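# Set nozzle to SHOWER, lock its trigger, lay it down

## Task

Lift the hose nozzle and hold it clear of everything so that only the grippers touch it. While it is airborne, rotate the spray ring on its front until the word "SHOWER" sits in line with the white arrow. Also pull the trigger and push the lock lever on its side downward so the trigger stays pulled, then keep the nozzle aloft for a short extra moment. Finally set the nozzle down on its side on the table with the trigger still locked. If the nozzle contacts anything other than the grippers while the ring rests between two detent clicks, or while the lock is only partly engaged, redo that step in the air: the ring turn starting again from the word it began on, the lock starting again from the lever standing upright. The finished state must stay in place without the robot holding it, and nothing may be put or knocked off the table.

## Robot and tools

Robot: two arms, left_arm and right_arm, each ending in a parallel gripper. All poses live in one scene frame: origin on the tabletop midway between the arms, +z up, +x out across the table, left_arm on the +y side. The arm names do not correspond to image sides. A gripper's fingers extend along its own +z axis and close along its own y axis. The reported end_effector_position is the spot between the pads when closed, roughly 2 cm short of the fingertips; closing pushes the tips about 10 mm further along +z. Printed hand positions can be slightly wrong, more so at long reach.

The row format (used by execute_actions and by move's target): always 16 plain numbers, both arms included even if one stays still. First left_arm: x, y, z, qw, qx, qy, qz, opening; then the same eight for right_arm. x, y, z are an absolute target position in metres in the scene frame; qw..qz an absolute orientation quaternion, w first, same frame. Opening runs from -1 (closed) to +1 (fully open, 0.084 m). Per control step the controller clips each target to within 70 mm and 16 degrees of where the gripper actually is, favouring position over orientation when both cannot be met. To hold an orientation, resend the same quaternion every row rather than copying the drifted one from a result.

execute_actions(actions): a list of actions; each action is a list of up to 15 rows, one per 1/30 s step; if fewer than 15, the last row repeats for the remaining steps. An empty list just returns state and images. Any action whose target lies more than 0.6 m from that gripper's start position along any of the gripper's own axes is refused for both arms; if the first action fails that test, or any action is malformed, nothing in the call runs. After an action the arm only reaches its last clipped pose, so keep commanding the remainder.

move(target, speed, blocking): target is one 16-number row of absolute poses; both grippers travel straight lines that finish together, lasting 0.5 to 10 s (cut off at 10 s). speed is path top speed in m/s, 0.002 to 0.5, default 0.25; rotation is capped at twice that in rad/s. Rotation takes the shorter direction. Paths ignore obstacles and the other arm, and real motion can lag, wander or overshoot speed, especially with a nearly straight arm. Faster moves and targets set deeper past a contact press harder. Opening is applied at the start. blocking=false returns after 0.5 s while motion continues; until a result shows it ended, other moves and execute_actions are refused, so use wait or stop. The result adds a "move:" line: the ending (done, off_target, moving, held, fault; if only one arm is named, the other finished fine) and limits (paced = pose was clipped; held = a check blocked steps, after which the arm may jump faster than speed), plus each gripper's distance from its target.

wait(seconds): 0 to 10; arms keep their last command, a running move continues and the wait ends early when it finishes. stop(): brakes a running move (needs room; fingers keep moving). zoom_image(camera, region): camera is cam_high, cam_low, cam_left_wrist or cam_right_wrist; region [x0, y0, x1, y1] in pixels of that camera's latest image, origin top-left, at most 504 by 504. finished_scene(scene): pass the current scene's number; it ends the scene irreversibly after the robot holds the last command, and reports success. Replying without any tool call ends everything.

Results: a state line per arm with position, quaternion and velocities; "Hand target" lines show the pose each controller is driving toward; grip_measured is the actual finger opening on the same -1..1 scale; joint positions and torques (torques carry offsets and noise, nonzero in free air). "pose unreachable" means a clearance check altered or blocked that arm's command. Images come in order cam_high, cam_low, cam_left_wrist, cam_right_wrist, each 672x504; calibration data is provided and may be off by a few degrees and millimetres.

Gripping: command an opening well below grip_measured to squeeze; lower means harder, up to about 24 N per pad for parts up to about 6 cm wide. Sending back grip_measured still presses lightly; wide parts may slip. Fast closing can spike force.

Cautions: do not let the arms collide or shove each other. Contact torque reaching a joint limit (waist 47.5, shoulder 47.5, elbow 28.5, forearm roll 28.5, wrist pitch 19, wrist roll 19 N m, load included) triggers a torque fault: the arm backs off, freezes 10 s and drops the rest of the call. Holding loads heats motors; MOTOR HOT appears from 65 °C and at 80 °C an OVER-TEMPERATURE FAULT brakes the arm until cooled. The simulation keeps running while you compose replies, with the robot holding its last command. An arm meant to stay put should get its full last pose and desired opening in every call. Loose objects may occasionally be nudged by outside pushes. Avoid drops, slips, slams, hard hits and anything leaving the table.

Each tool is called in YAML: its name, and indented under it one key for each argument.

## Session

execute_actions:
  actions: []

Scene clock: 0.00 s.
left_arm: end_effector_position=(+0.3859, +0.1544, +0.3719) grip_measured=+1.00 end_effector_quat_wxyz=(-0.259, -0.403, +0.860, -0.177) end_effector_velocity=(+0.000, +0.000, -0.000) end_effector_angular_velocity=(-0.000, -0.000, +0.001) | right_arm: end_effector_position=(+0.2799, -0.7507, +0.3955) grip_measured=+1.00 end_effector_quat_wxyz=(-0.065, +0.957, +0.199, -0.201) end_effector_velocity=(-0.000, +0.000, +0.000) end_effector_angular_velocity=(-0.000, -0.000, +0.000)
Joint positions: left_arm=[-0.306  0.208 -1.706 -0.61   1.694  2.026  0.084] | right_arm=[-0.673  0.444 -2.214 -0.332  2.06  -1.404  0.084]
Joint velocities: left_arm=[ 0.001 -0.     0.    -0.    -0.     0.    -0.   ] | right_arm=[ 0.    -0.001  0.    -0.     0.    -0.    -0.   ]
Joint torques (N m, as the arm reports them, + toward a larger angle): no reading
Motor temperatures (°C, as the motors report them): left_arm=[34 33 35 38 38 37] | right_arm=[34 34 35 31 36 36]
Hand target (left_arm): +0.386, +0.154, +0.372; -0.259, -0.403, +0.860, -0.177
Hand target (right_arm): +0.280, -0.751, +0.395; -0.065, +0.957, +0.199, -0.201

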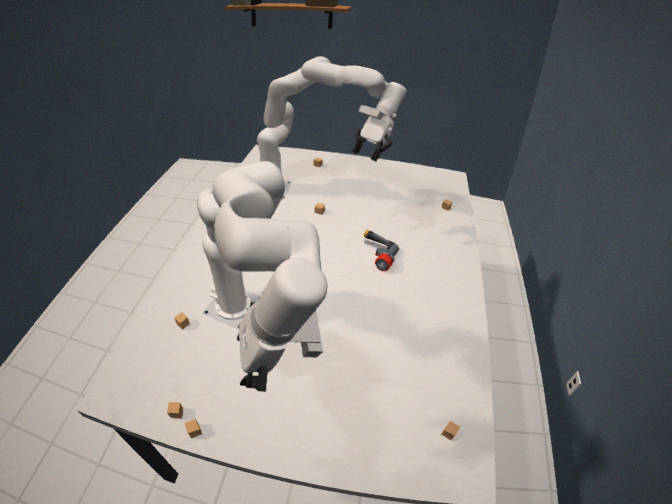

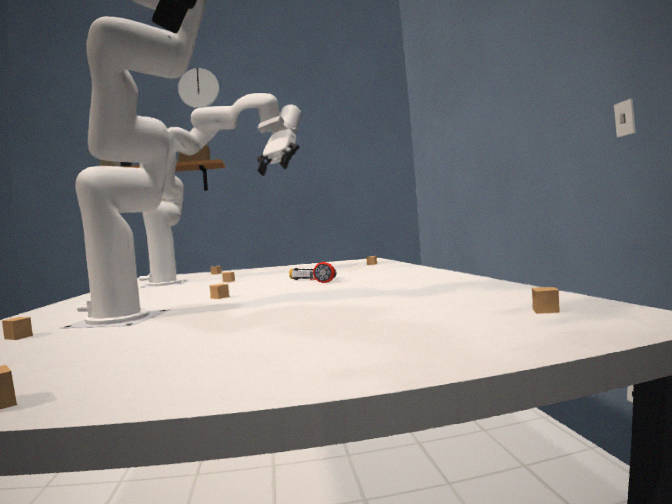

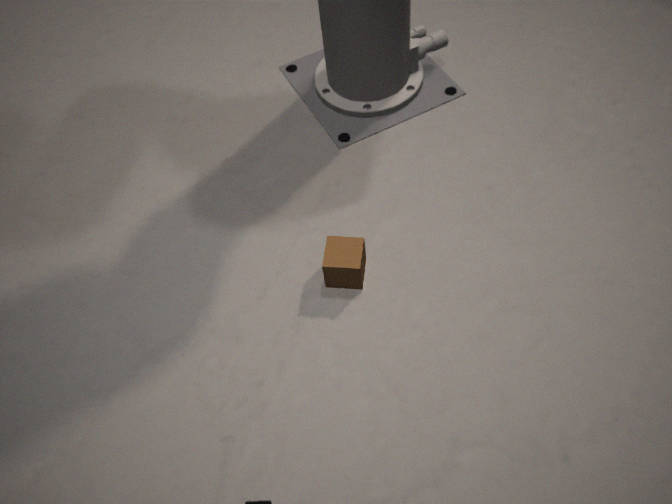

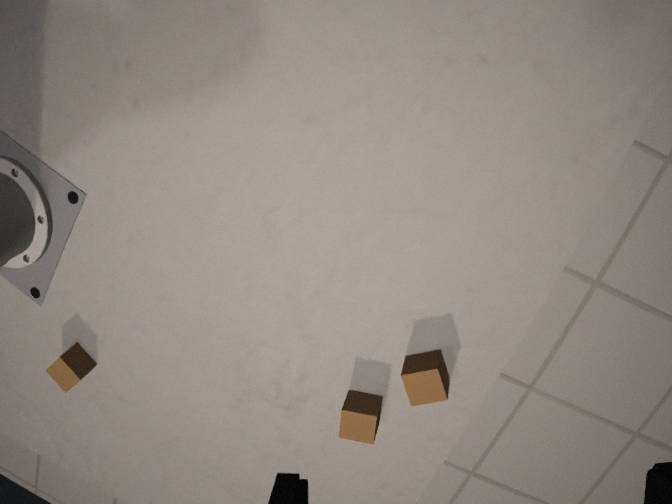

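zoom_image:
  camera: "cam_high"
  region: [340, 210, 430, 280]

zoom_image:
  camera: "cam_low"
  region: [270, 245, 360, 300]

Region (340, 210, 430, 280) of cam_high's 672x504 image, scaled by 5.600, with more detail than that image has.

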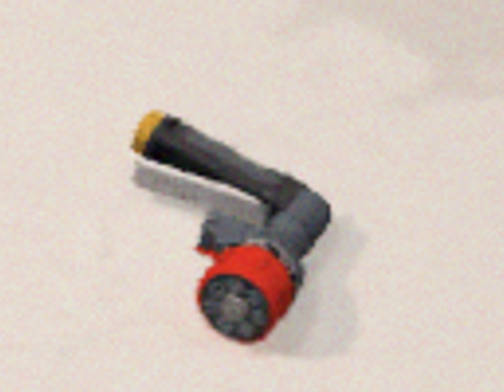

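Region (270, 245, 360, 300) of cam_low's 672x504 image, scaled by 5.600, with more detail than that image has.

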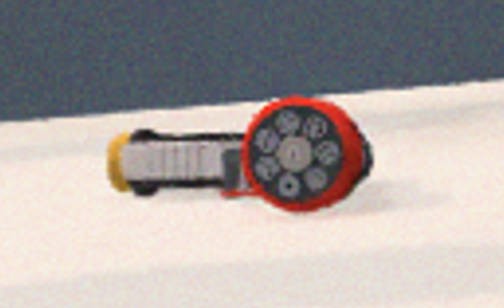

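move:
  target: [0.38,0.02,0.25,0,1,0,0,1,0.2799,-0.7507,0.3955,-0.065,0.957,0.199,-0.201,1]
  speed: 0.4

Scene clock: 5.63 s.
left_arm: end_effector_position=(+0.3799, +0.0198, +0.2505) grip_measured=+1.00 end_effector_quat_wxyz=(+0.001, +1.000, -0.001, -0.001) end_effector_velocity=(-0.001, -0.001, -0.001) end_effector_angular_velocity=(+0.008, +0.007, +0.005) | right_arm: end_effector_position=(+0.2799, -0.7507, +0.3955) grip_measured=+1.00 end_effector_quat_wxyz=(-0.065, +0.957, +0.199, -0.201) end_effector_velocity=(+0.000, -0.000, +0.001) end_effector_angular_velocity=(-0.001, -0.001, +0.000)
Joint positions: left_arm=[-0.807  0.384 -1.707 -0.003  1.322 -0.721  0.084] | right_arm=[-0.673  0.445 -2.214 -0.332  2.06  -1.403  0.084]
Joint velocities: left_arm=[-0.002  0.011 -0.016  0.001  0.016 -0.007  0.   ] | right_arm=[-0.    -0.001 -0.001  0.     0.    -0.    -0.   ]
Joint torques (N m, as the arm reports them, + toward a larger angle): left_arm=[  1.55 -29.07 -12.29  -0.36  -1.38  -0.35] | right_arm=[ -2.52 -35.15 -21.71  -1.95  -1.33  -0.35]
Motor temperatures (°C, as the motors report them): left_arm=[34 33 36 38 39 37] | right_arm=[34 35 37 31 36 36]
Hand target (left_arm): +0.380, +0.020, +0.250; +0.001, +1.000, -0.001, -0.001
Hand target (right_arm): +0.280, -0.751, +0.396; -0.065, +0.957, +0.199, -0.201
Off the commanded pose (left_arm): 0.001 m, 0 deg.
Off the commanded pose (right_arm): 0.000 m, 0 deg.
move: done
camera_calibration (this result's frames):
cam_left_wrist: T_world_to_cam=[[-0.021665, -0.999572, 0.0196686, 0.0515409], [-0.999758, 0.0217374, 0.00347501, 0.447462], [-0.00390107, -0.0195886, -0.999801, 0.384413], [0, 0, 0, 1]] pos_world=[0.44997, 0.0493222, 0.381768]
cam_right_wrist: T_world_to_cam=[[0.356346, -0.907362, -0.222961, -0.655307], [-0.842071, -0.415278, 0.344181, -0.140129], [-0.404888, 0.0651015, -0.912046, 0.651991], [0, 0, 0, 1]] pos_world=[0.379501, -0.695239, 0.496767]

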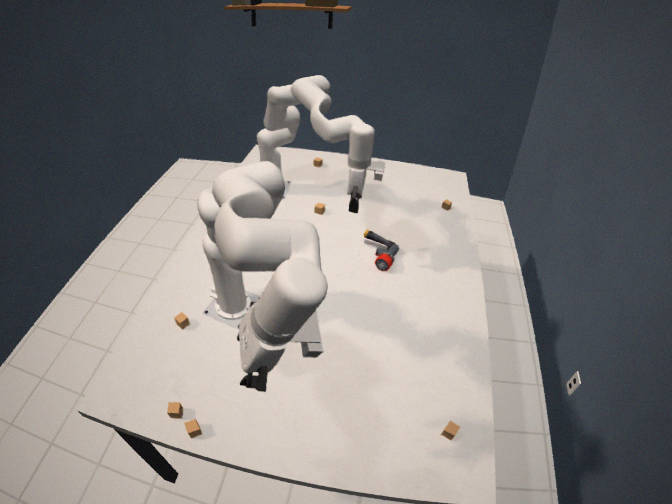

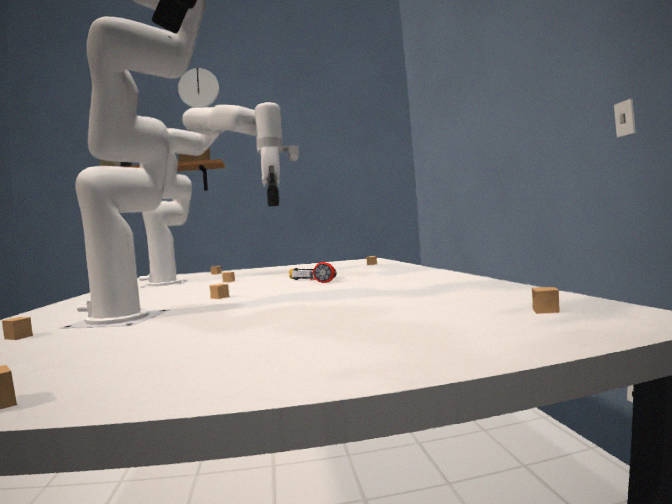

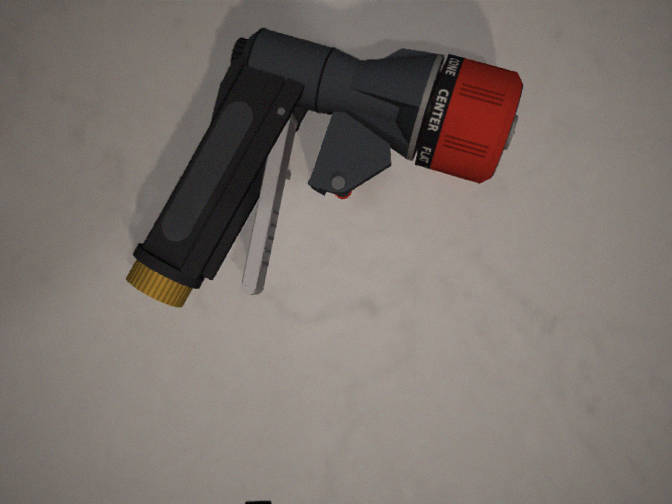

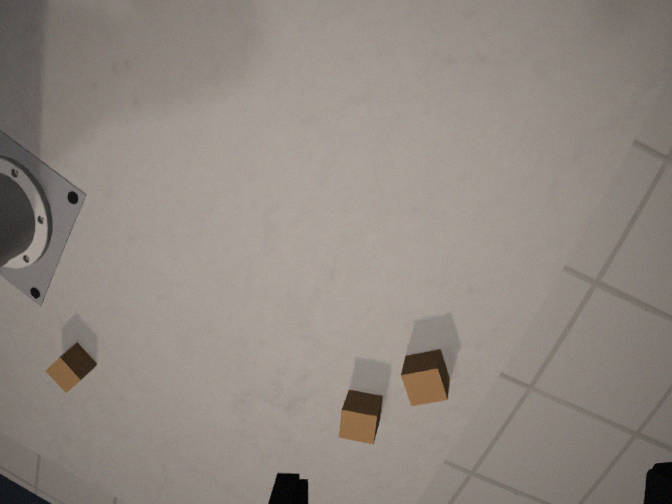

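move:
  target: [0.467,0.105,0.10,0,0.97,-0.242,0,1,0.35,-0.45,0.35,-0.065,0.957,0.199,-0.201,1]

move:
  target: [0.467,0.105,0.027,0,0.97,-0.242,0,1,0.35,-0.45,0.35,-0.065,0.957,0.199,-0.201,1]
  speed: 0.06

Scene clock: 9.03 s.
left_arm: end_effector_position=(+0.4674, +0.1047, +0.1004) grip_measured=+1.00 end_effector_quat_wxyz=(-0.000, +0.970, -0.242, +0.000) end_effector_velocity=(+0.000, +0.001, -0.002) end_effector_angular_velocity=(+0.001, +0.003, -0.002) | right_arm: end_effector_position=(+0.3488, -0.4503, +0.3496) grip_measured=+1.00 end_effector_quat_wxyz=(-0.065, +0.957, +0.199, -0.201) end_effector_velocity=(+0.000, +0.002, -0.000) end_effector_angular_velocity=(-0.001, -0.000, +0.001)
Joint positions: left_arm=[-0.606  0.577 -1.564  0.001  0.986 -0.036  0.084] | right_arm=[-0.113 -0.096 -1.406 -0.091  1.918 -0.742  0.084]
Joint velocities: left_arm=[ 0.002  0.003 -0.001 -0.001  0.     0.004  0.   ] | right_arm=[ 0.005 -0.001  0.002  0.002 -0.001  0.005 -0.   ]
Joint torques (N m, as the arm reports them, + toward a larger angle): left_arm=[  1.92 -31.38 -11.85  -0.4   -1.24  -0.39] | right_arm=[ -2.3  -22.07 -23.36  -0.97  -1.15  -0.25]
Motor temperatures (°C, as the motors report them): left_arm=[34 34 37 38 39 37] | right_arm=[34 35 37 31 36 36]
Hand target (left_arm): +0.467, +0.105, +0.100; -0.000, +0.970, -0.242, +0.000
Hand target (right_arm): +0.349, -0.450, +0.350; -0.065, +0.957, +0.199, -0.201
Off the commanded pose (left_arm): 0.001 m, 0 deg.
Off the commanded pose (right_arm): 0.001 m, 0 deg.
move: done
camera_calibration (this result's frames):
cam_left_wrist: T_world_to_cam=[[-0.486111, -0.873747, 0.0161931, 0.345534], [-0.873846, 0.486199, 0.00175539, 0.426257], [-0.00940685, -0.013297, -0.999867, 0.238193], [0, 0, 0, 1]] pos_world=[0.542692, 0.0978313, 0.231818]
cam_right_wrist: T_world_to_cam=[[0.356144, -0.907315, -0.223474, -0.417229], [-0.842403, -0.415246, 0.343407, 0.0588868], [-0.404375, 0.065953, -0.912212, 0.618761], [0, 0, 0, 1]] pos_world=[0.448411, -0.394915, 0.45098]

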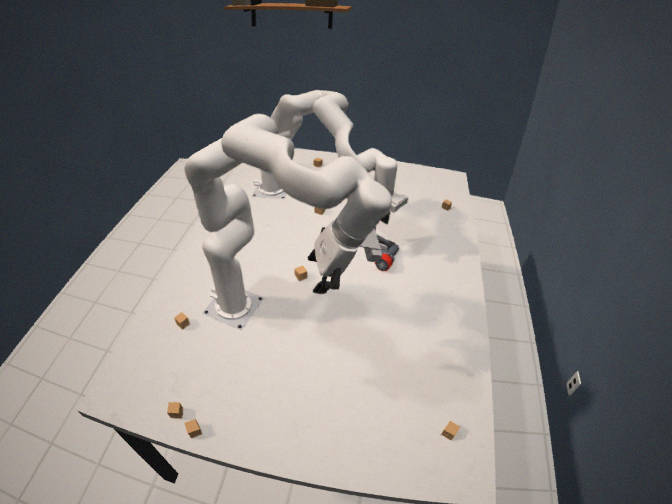

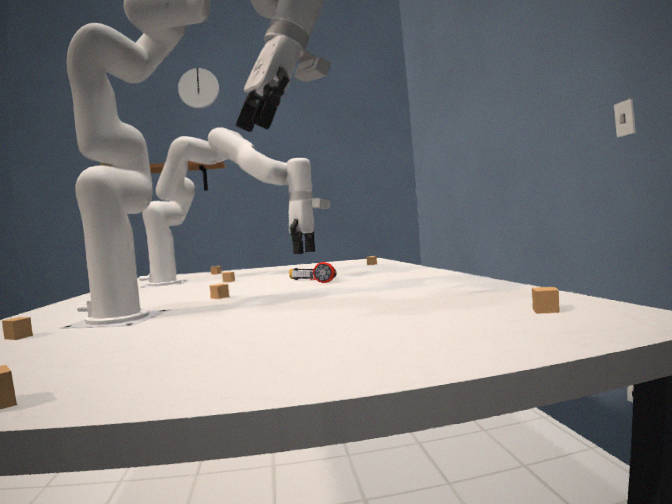

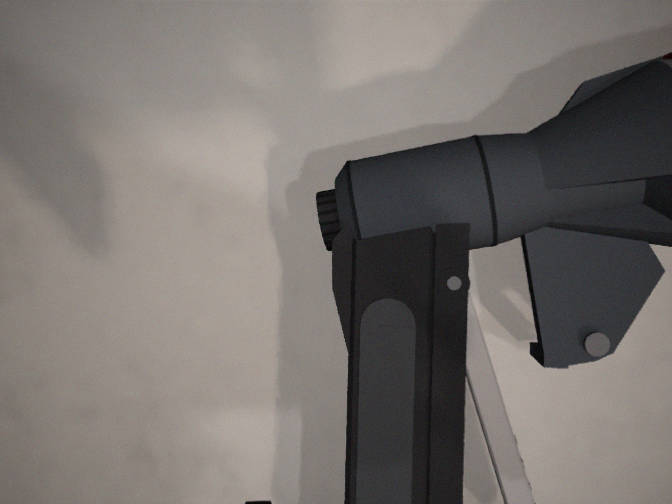

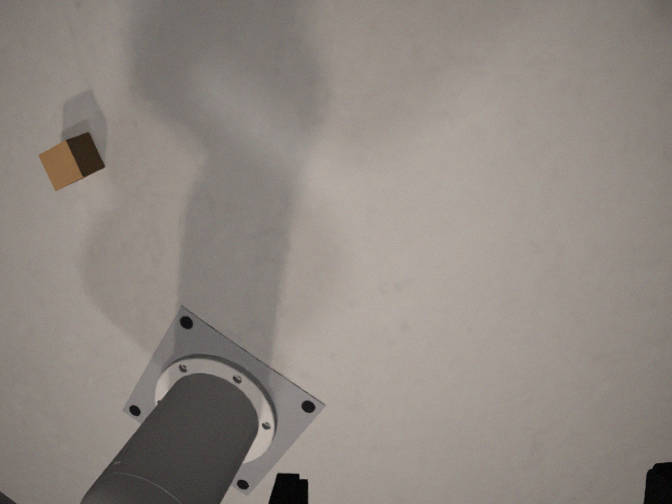

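Scene clock: 10.67 s.
left_arm: end_effector_position=(+0.4673, +0.1048, +0.0275) grip_measured=+1.00 end_effector_quat_wxyz=(+0.000, +0.970, -0.242, +0.000) end_effector_velocity=(+0.000, +0.000, -0.002) end_effector_angular_velocity=(+0.000, +0.001, +0.001) | right_arm: end_effector_position=(+0.3500, -0.4500, +0.3500) grip_measured=+1.00 end_effector_quat_wxyz=(-0.065, +0.957, +0.199, -0.201) end_effector_velocity=(+0.000, -0.000, -0.000) end_effector_angular_velocity=(+0.000, +0.000, -0.000)
Joint positions: left_arm=[-0.606  0.692 -1.525  0.     0.833 -0.035  0.084] | right_arm=[-0.111 -0.092 -1.412 -0.092  1.92  -0.741  0.084]
Joint velocities: left_arm=[ 0.001  0.005 -0.    -0.    -0.004 -0.     0.   ] | right_arm=[ 0.     0.001 -0.001  0.     0.     0.    -0.   ]
Joint torques (N m, as the arm reports them, + toward a larger angle): left_arm=[  1.68 -32.05 -11.31  -0.47  -1.25  -0.47] | right_arm=[ -2.57 -22.34 -23.16  -0.99  -1.18  -0.38]
Motor temperatures (°C, as the motors report them): left_arm=[34 34 37 38 39 37] | right_arm=[34 35 38 31 36 36]
Hand target (left_arm): +0.467, +0.105, +0.027; -0.000, +0.970, -0.242, +0.000
Hand target (right_arm): +0.350, -0.450, +0.350; -0.065, +0.957, +0.199, -0.201
Off the commanded pose (left_arm): 0.001 m, 0 deg.
Off the commanded pose (right_arm): 0.000 m, 0 deg.
move: done
camera_calibration (this result's frames):
cam_left_wrist: T_world_to_cam=[[-0.486141, -0.873711, 0.0172373, 0.34679], [-0.873825, 0.486238, 0.00169756, 0.426223], [-0.00986458, -0.0142371, -0.99985, 0.165674], [0, 0, 0, 1]] pos_world=[0.542667, 0.0981067, 0.158948]
cam_right_wrist: T_world_to_cam=[[0.356344, -0.907362, -0.222965, -0.417582], [-0.842073, -0.415278, 0.344177, 0.0594325], [-0.404885, 0.0651069, -0.912047, 0.619301], [0, 0, 0, 1]] pos_world=[0.449595, -0.394538, 0.45127]

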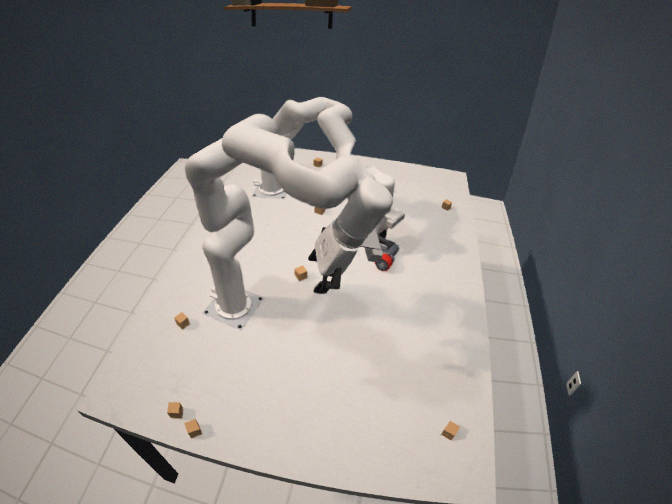

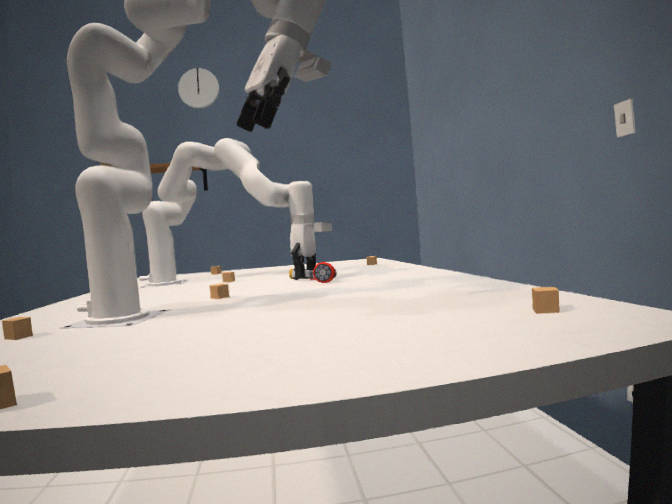

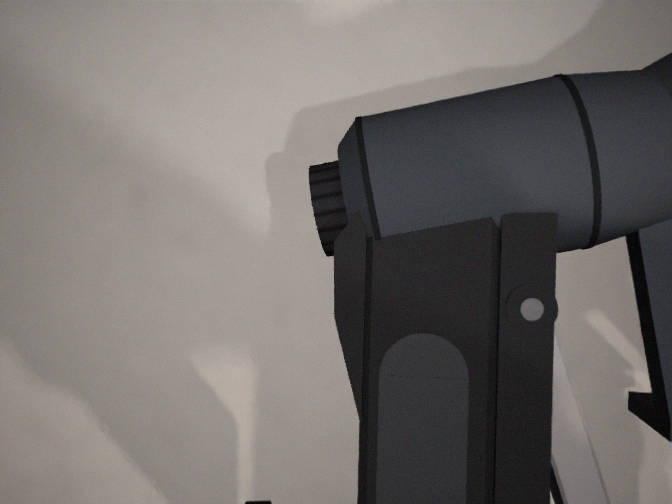

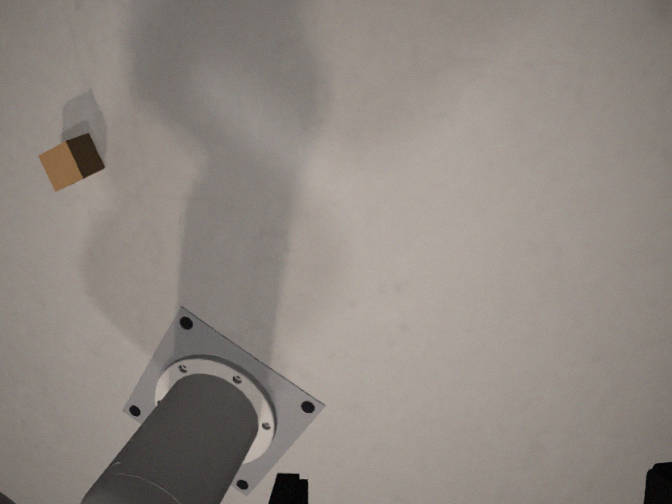

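execute_actions:
  actions:
    - [[0.467,0.105,0.027,0,0.97,-0.242,0,0.4,0.35,-0.45,0.35,-0.065,0.957,0.199,-0.201,1]]
    - [[0.465,0.108,0.027,0,0.97,-0.242,0,0.0,0.35,-0.45,0.35,-0.065,0.957,0.199,-0.201,1]]
    - [[0.465,0.108,0.027,0,0.97,-0.242,0,-1,0.35,-0.45,0.35,-0.065,0.957,0.199,-0.201,1]]

move:
  target: [0.465,0.108,0.30,0,0.97,-0.242,0,-1,0.35,-0.45,0.35,-0.065,0.957,0.199,-0.201,1]
  speed: 0.15

Scene clock: 13.33 s.
left_arm: end_effector_position=(+0.4653, +0.1081, +0.0275) grip_measured=-0.13 end_effector_quat_wxyz=(+0.000, +0.970, -0.242, +0.000) end_effector_velocity=(-0.000, +0.000, -0.000) end_effector_angular_velocity=(+0.001, +0.001, +0.000) | right_arm: end_effector_position=(+0.3500, -0.4500, +0.3500) grip_measured=+1.00 end_effector_quat_wxyz=(-0.065, +0.957, +0.199, -0.201) end_effector_velocity=(-0.000, +0.000, +0.000) end_effector_angular_velocity=(+0.000, +0.000, -0.000)
Joint positions: left_arm=[-0.603  0.682 -1.507  0.     0.825 -0.032  0.038] | right_arm=[-0.111 -0.092 -1.412 -0.092  1.92  -0.741  0.084]
Joint velocities: left_arm=[ 0.     0.001  0.     0.    -0.    -0.     0.   ] | right_arm=[-0.    -0.001  0.001  0.     0.    -0.     0.   ]
Joint torques (N m, as the arm reports them, + toward a larger angle): left_arm=[  0.04 -25.25  -8.84  -0.67  -0.94  -0.35] | right_arm=[ -2.37 -22.99 -23.04  -0.91  -1.04  -0.31]
Motor temperatures (°C, as the motors report them): left_arm=[34 34 37 38 39 37] | right_arm=[34 35 38 31 36 36]
Hand target (left_arm): +0.465, +0.108, +0.027; +0.000, +0.970, -0.242, -0.000
Hand target (right_arm): +0.350, -0.450, +0.350; -0.065, +0.957, +0.199, -0.201
Off the commanded pose (left_arm): 0.001 m, 0 deg.
Off the commanded pose (right_arm): 0.000 m, 0 deg.
camera_calibration (this result's frames):
cam_left_wrist: T_world_to_cam=[[-0.485922, -0.873834, 0.0171798, 0.348571], [-0.873949, 0.486015, 0.00145312, 0.423068], [-0.00961944, -0.0143082, -0.999851, 0.165542], [0, 0, 0, 1]] pos_world=[0.540711, 0.101345, 0.158914]
cam_right_wrist: T_world_to_cam=[[0.356346, -0.907362, -0.22296, -0.417589], [-0.842071, -0.415278, 0.344182, 0.0594346], [-0.404888, 0.0651005, -0.912046, 0.619299], [0, 0, 0, 1]] pos_world=[0.449601, -0.394539, 0.451267]

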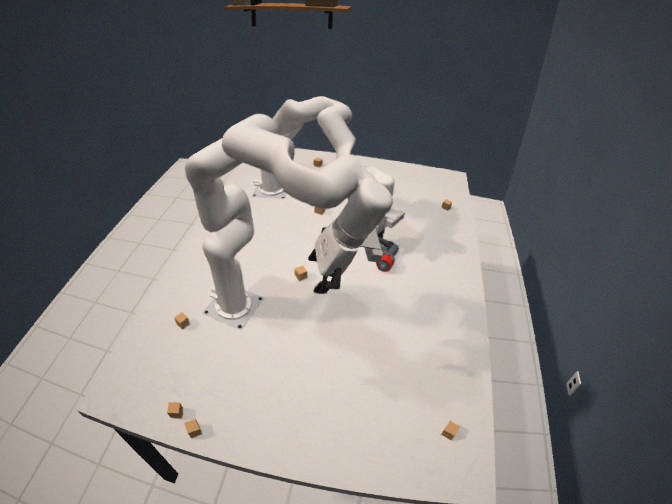

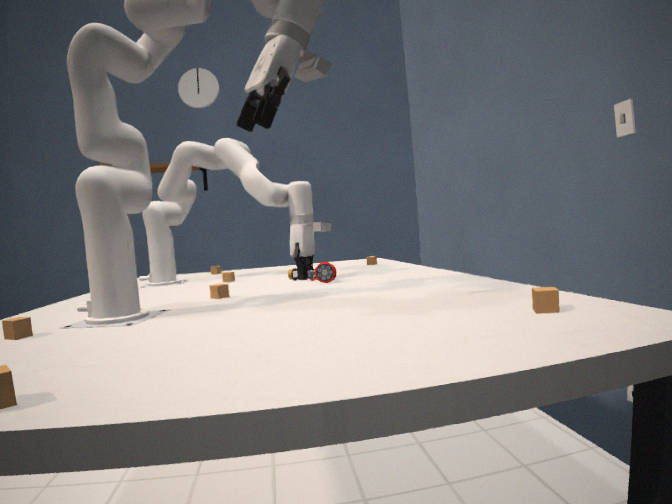

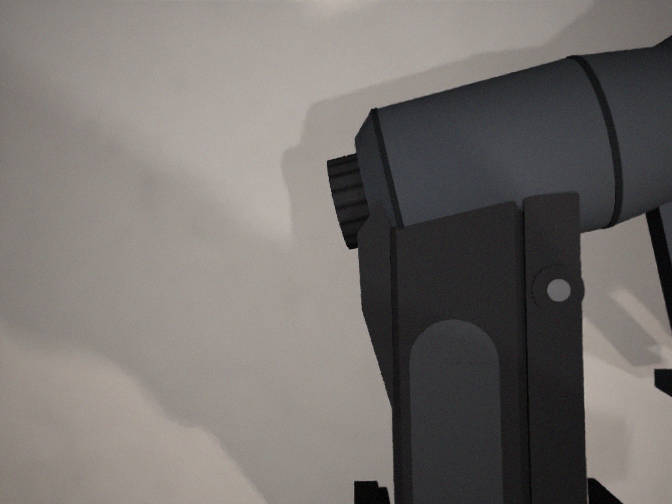

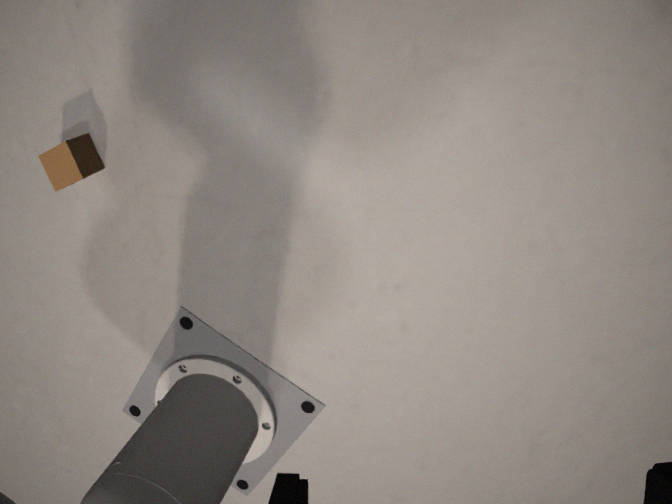

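Scene clock: 15.63 s.
left_arm: end_effector_position=(+0.4644, +0.1083, +0.2989) grip_measured=-0.18 end_effector_quat_wxyz=(-0.000, +0.970, -0.242, -0.000) end_effector_velocity=(+0.001, -0.001, +0.008) end_effector_angular_velocity=(-0.001, -0.001, -0.000) | right_arm: end_effector_position=(+0.3500, -0.4500, +0.3500) grip_measured=+1.00 end_effector_quat_wxyz=(-0.065, +0.957, +0.199, -0.201) end_effector_velocity=(+0.000, -0.000, -0.000) end_effector_angular_velocity=(+0.000, +0.001, +0.000)
Joint positions: left_arm=[-0.603  0.474 -1.979 -0.     1.506 -0.032  0.036] | right_arm=[-0.111 -0.092 -1.412 -0.092  1.92  -0.741  0.084]
Joint velocities: left_arm=[-0.     0.013 -0.041  0.     0.027  0.    -0.   ] | right_arm=[-0.     0.001  0.     0.    -0.     0.    -0.   ]
Joint torques (N m, as the arm reports them, + toward a larger angle): left_arm=[  1.77 -32.4  -12.69  -0.39  -1.75  -0.43] | right_arm=[ -2.19 -22.8  -23.4   -0.55  -1.02  -0.16]
Motor temperatures (°C, as the motors report them): left_arm=[34 34 38 38 39 37] | right_arm=[34 35 38 31 36 36]
Hand target (left_arm): +0.465, +0.108, +0.300; +0.000, +0.970, -0.242, +0.000
Hand target (right_arm): +0.350, -0.450, +0.350; -0.065, +0.957, +0.199, -0.201
Off the commanded pose (left_arm): 0.001 m, 0 deg.
Off the commanded pose (right_arm): 0.000 m, 0 deg.
move: done
camera_calibration (this result's frames):
cam_left_wrist: T_world_to_cam=[[-0.486205, -0.873675, 0.0172612, 0.343777], [-0.873776, 0.48632, 0.00296942, 0.421122], [-0.0109888, -0.0136387, -0.999847, 0.437445], [0, 0, 0, 1]] pos_world=[0.539919, 0.101515, 0.430193]
cam_right_wrist: T_world_to_cam=[[0.356346, -0.907362, -0.22296, -0.417588], [-0.842071, -0.415278, 0.344182, 0.0594344], [-0.404888, 0.0651006, -0.912046, 0.619299], [0, 0, 0, 1]] pos_world=[0.449601, -0.394539, 0.451267]

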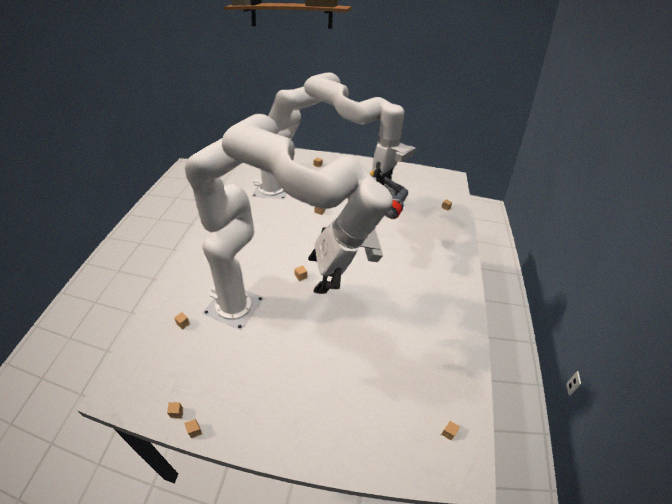

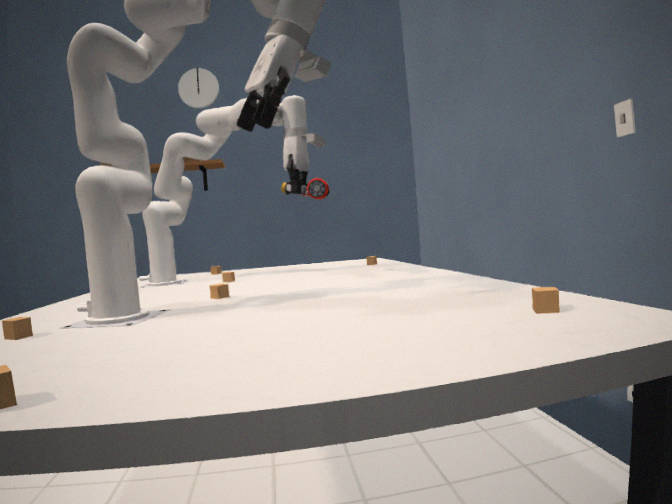

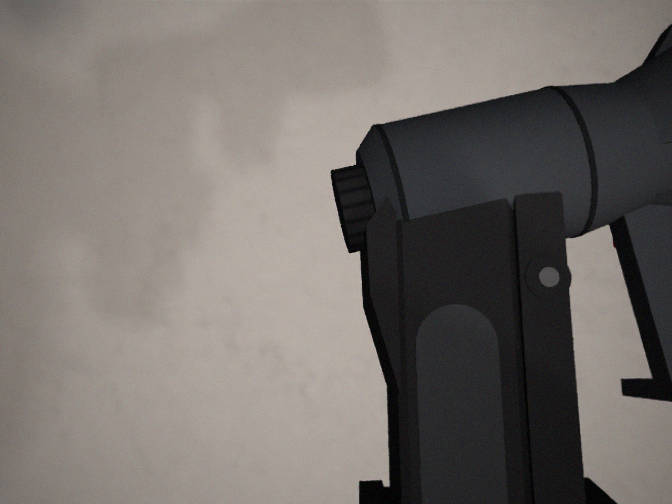

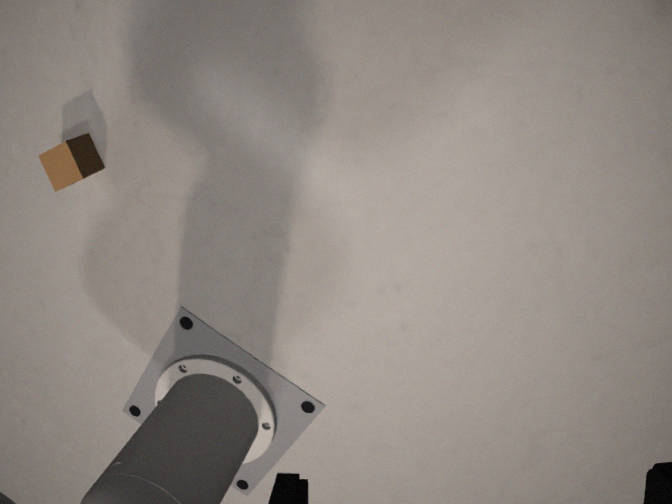

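move:
  target: [0.38,0.05,0.22,0.7026,0.7026,-0.08,0.08,-1,0.42,-0.17,0.22,0.5,-0.5,-0.5,-0.5,-1]
  speed: 0.2

Scene clock: 22.83 s.
left_arm: end_effector_position=(+0.3799, +0.0507, +0.2191) grip_measured=-0.18 end_effector_quat_wxyz=(+0.700, +0.705, -0.079, +0.082) end_effector_velocity=(-0.001, -0.000, -0.001) end_effector_angular_velocity=(-0.008, +0.002, -0.000) | right_arm: end_effector_position=(+0.4192, -0.1700, +0.2202) grip_measured=-1.00 end_effector_quat_wxyz=(+0.498, -0.501, -0.500, -0.501) end_effector_velocity=(-0.000, +0.002, -0.001) end_effector_angular_velocity=(+0.010, -0.005, +0.006)
Joint positions: left_arm=[-0.345  0.337 -0.954 -1.788  1.413  1.198  0.036] | right_arm=[-0.077  0.213 -0.776  1.331  1.717 -2.598  0.   ]
Joint velocities: left_arm=[ 0.     0.005  0.002 -0.006  0.008  0.006  0.   ] | right_arm=[ 0.003  0.012 -0.005  0.002  0.008 -0.012  0.   ]
Joint torques (N m, as the arm reports them, + toward a larger angle): left_arm=[  1.9  -26.24 -10.83  -1.29   2.92  -0.13] | right_arm=[ -2.2  -25.97 -17.43   1.05   1.63  -0.41]
Motor temperatures (°C, as the motors report them): left_arm=[34 34 39 38 39 37] | right_arm=[34 35 39 31 36 36]
Hand target (left_arm): +0.380, +0.051, +0.219; +0.701, +0.704, -0.079, +0.081
Hand target (right_arm): +0.419, -0.170, +0.220; +0.499, -0.500, -0.500, -0.501
Off the commanded pose (left_arm): 0.001 m, 0 deg.
Off the commanded pose (right_arm): 0.001 m, 0 deg.
move: done
camera_calibration (this result's frames):
cam_left_wrist: T_world_to_cam=[[-0.243632, 0.0106822, 0.969809, -0.0920092], [-0.969866, -0.000999917, -0.243635, 0.490836], [-0.00163283, -0.999942, 0.0106039, 0.181062], [0, 0, 0, 1]] pos_world=[0.453925, 0.182525, 0.206896]
cam_right_wrist: T_world_to_cam=[[0.999836, 0.0137174, 0.0118099, -0.382029], [0.0116486, 0.0117828, -0.999863, 0.289322], [-0.0138547, 0.999836, 0.011621, 0.302287], [0, 0, 0, 1]] pos_world=[0.382784, -0.300407, 0.290281]

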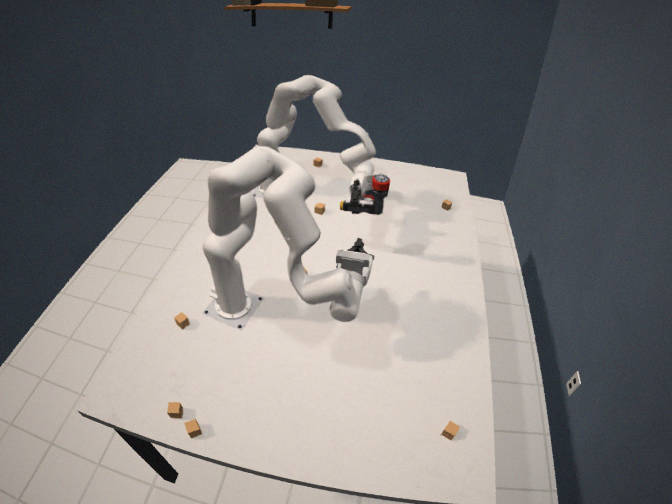

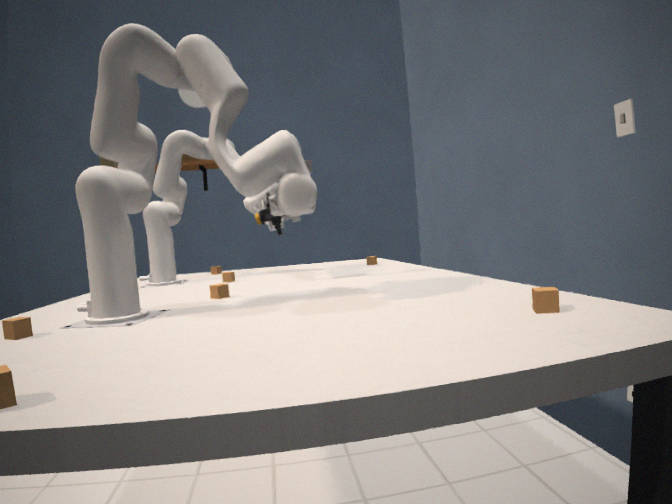

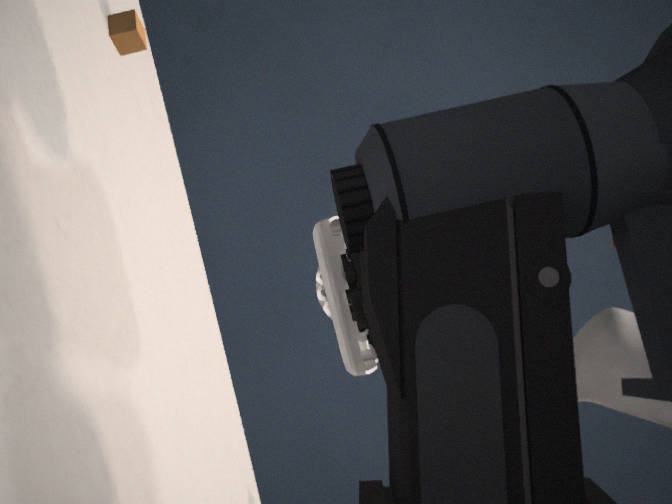

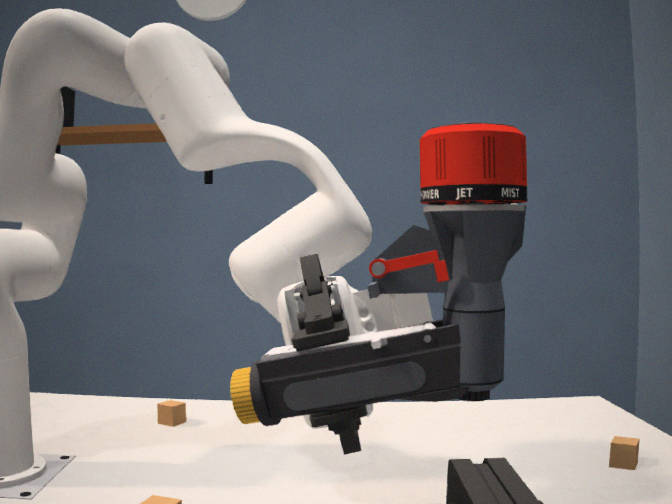

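move:
  target: [0.38,0.05,0.22,0.7026,0.7026,-0.08,0.08,-1,0.44,-0.06,0.27,0.5,-0.5,-0.5,-0.5,-1]
  speed: 0.15

zoom_image:
  camera: "cam_high"
  region: [325, 160, 415, 230]

Scene clock: 25.30 s.
left_arm: end_effector_position=(+0.3800, +0.0500, +0.2200) grip_measured=-0.18 end_effector_quat_wxyz=(+0.703, +0.703, -0.080, +0.080) end_effector_velocity=(-0.001, -0.000, -0.000) end_effector_angular_velocity=(-0.000, +0.000, -0.001) | right_arm: end_effector_position=(+0.4395, -0.0603, +0.2699) grip_measured=-1.00 end_effector_quat_wxyz=(+0.500, -0.500, -0.500, -0.500) end_effector_velocity=(+0.001, +0.002, +0.001) end_effector_angular_velocity=(-0.001, -0.000, +0.000)
Joint positions: left_arm=[-0.344  0.342 -0.959 -1.786  1.42   1.197  0.036] | right_arm=[ 0.231  0.101 -0.787  1.59   1.556 -2.456  0.   ]
Joint velocities: left_arm=[-0.001  0.     0.     0.     0.    -0.    -0.   ] | right_arm=[ 0.006 -0.    -0.003  0.004 -0.005  0.002  0.   ]
Joint torques (N m, as the arm reports them, + toward a larger angle): left_arm=[  1.77 -26.3  -10.83  -1.39   2.82  -0.27] | right_arm=[ -2.3  -25.03 -19.61   0.78   1.38  -0.11]
Motor temperatures (°C, as the motors report them): left_arm=[34 34 39 38 39 37] | right_arm=[34 35 39 31 36 36]
Hand target (left_arm): +0.380, +0.050, +0.220; +0.703, +0.703, -0.080, +0.080
Hand target (right_arm): +0.440, -0.060, +0.270; +0.500, -0.500, -0.500, -0.500
Off the commanded pose (left_arm): 0.000 m, 0 deg.
Off the commanded pose (right_arm): 0.001 m, 0 deg.
move: done
camera_calibration (this result's frames):
cam_left_wrist: T_world_to_cam=[[-0.243031, 0.0172454, 0.969865, -0.0933845], [-0.969998, 0.00225608, -0.243104, 0.490903], [-0.00638052, -0.999849, 0.0161797, 0.180907], [0, 0, 0, 1]] pos_world=[0.454634, 0.181382, 0.206984]
cam_right_wrist: T_world_to_cam=[[0.999821, 0.0161848, 0.00984283, -0.403693], [0.00961248, 0.0142492, -0.999852, 0.338556], [-0.0163226, 0.999767, 0.0140911, 0.192761], [0, 0, 0, 1]] pos_world=[0.403513, -0.191006, 0.339764]

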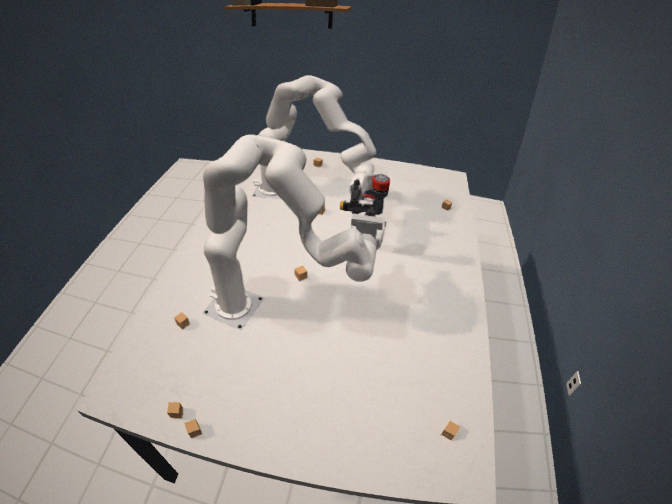

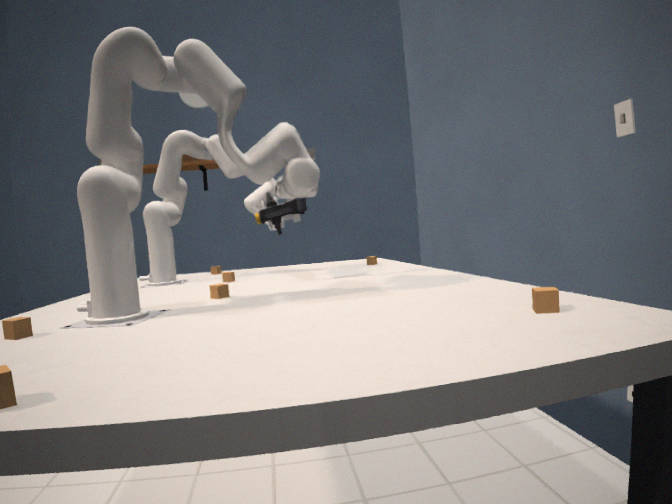

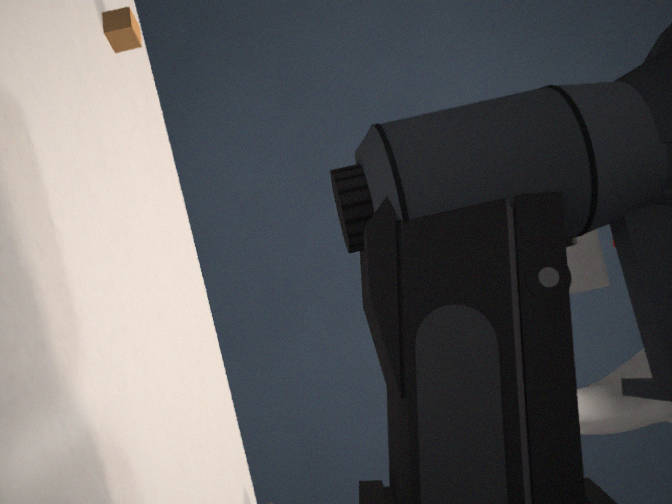

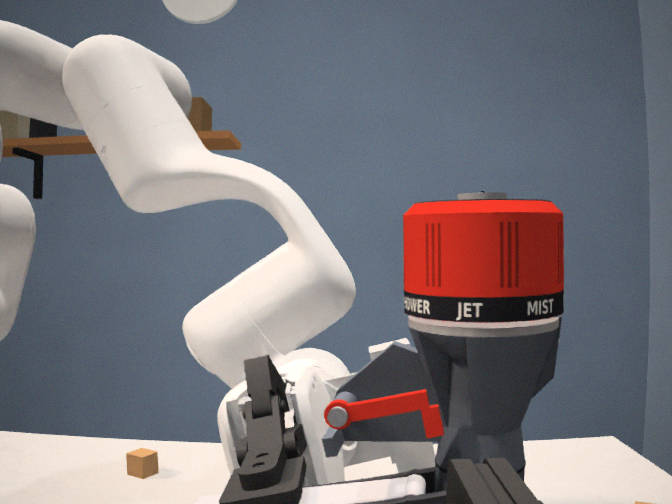

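Region (325, 160, 415, 230) of cam_high's 672x504 image, scaled by 5.600, with more detail than that image has.

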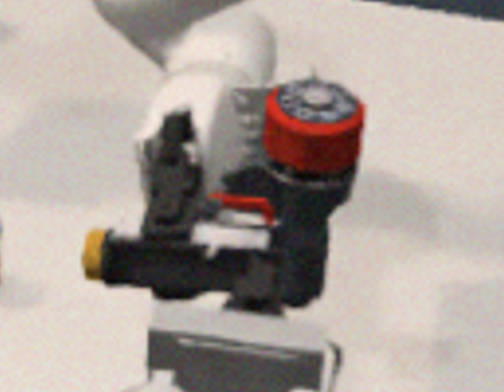

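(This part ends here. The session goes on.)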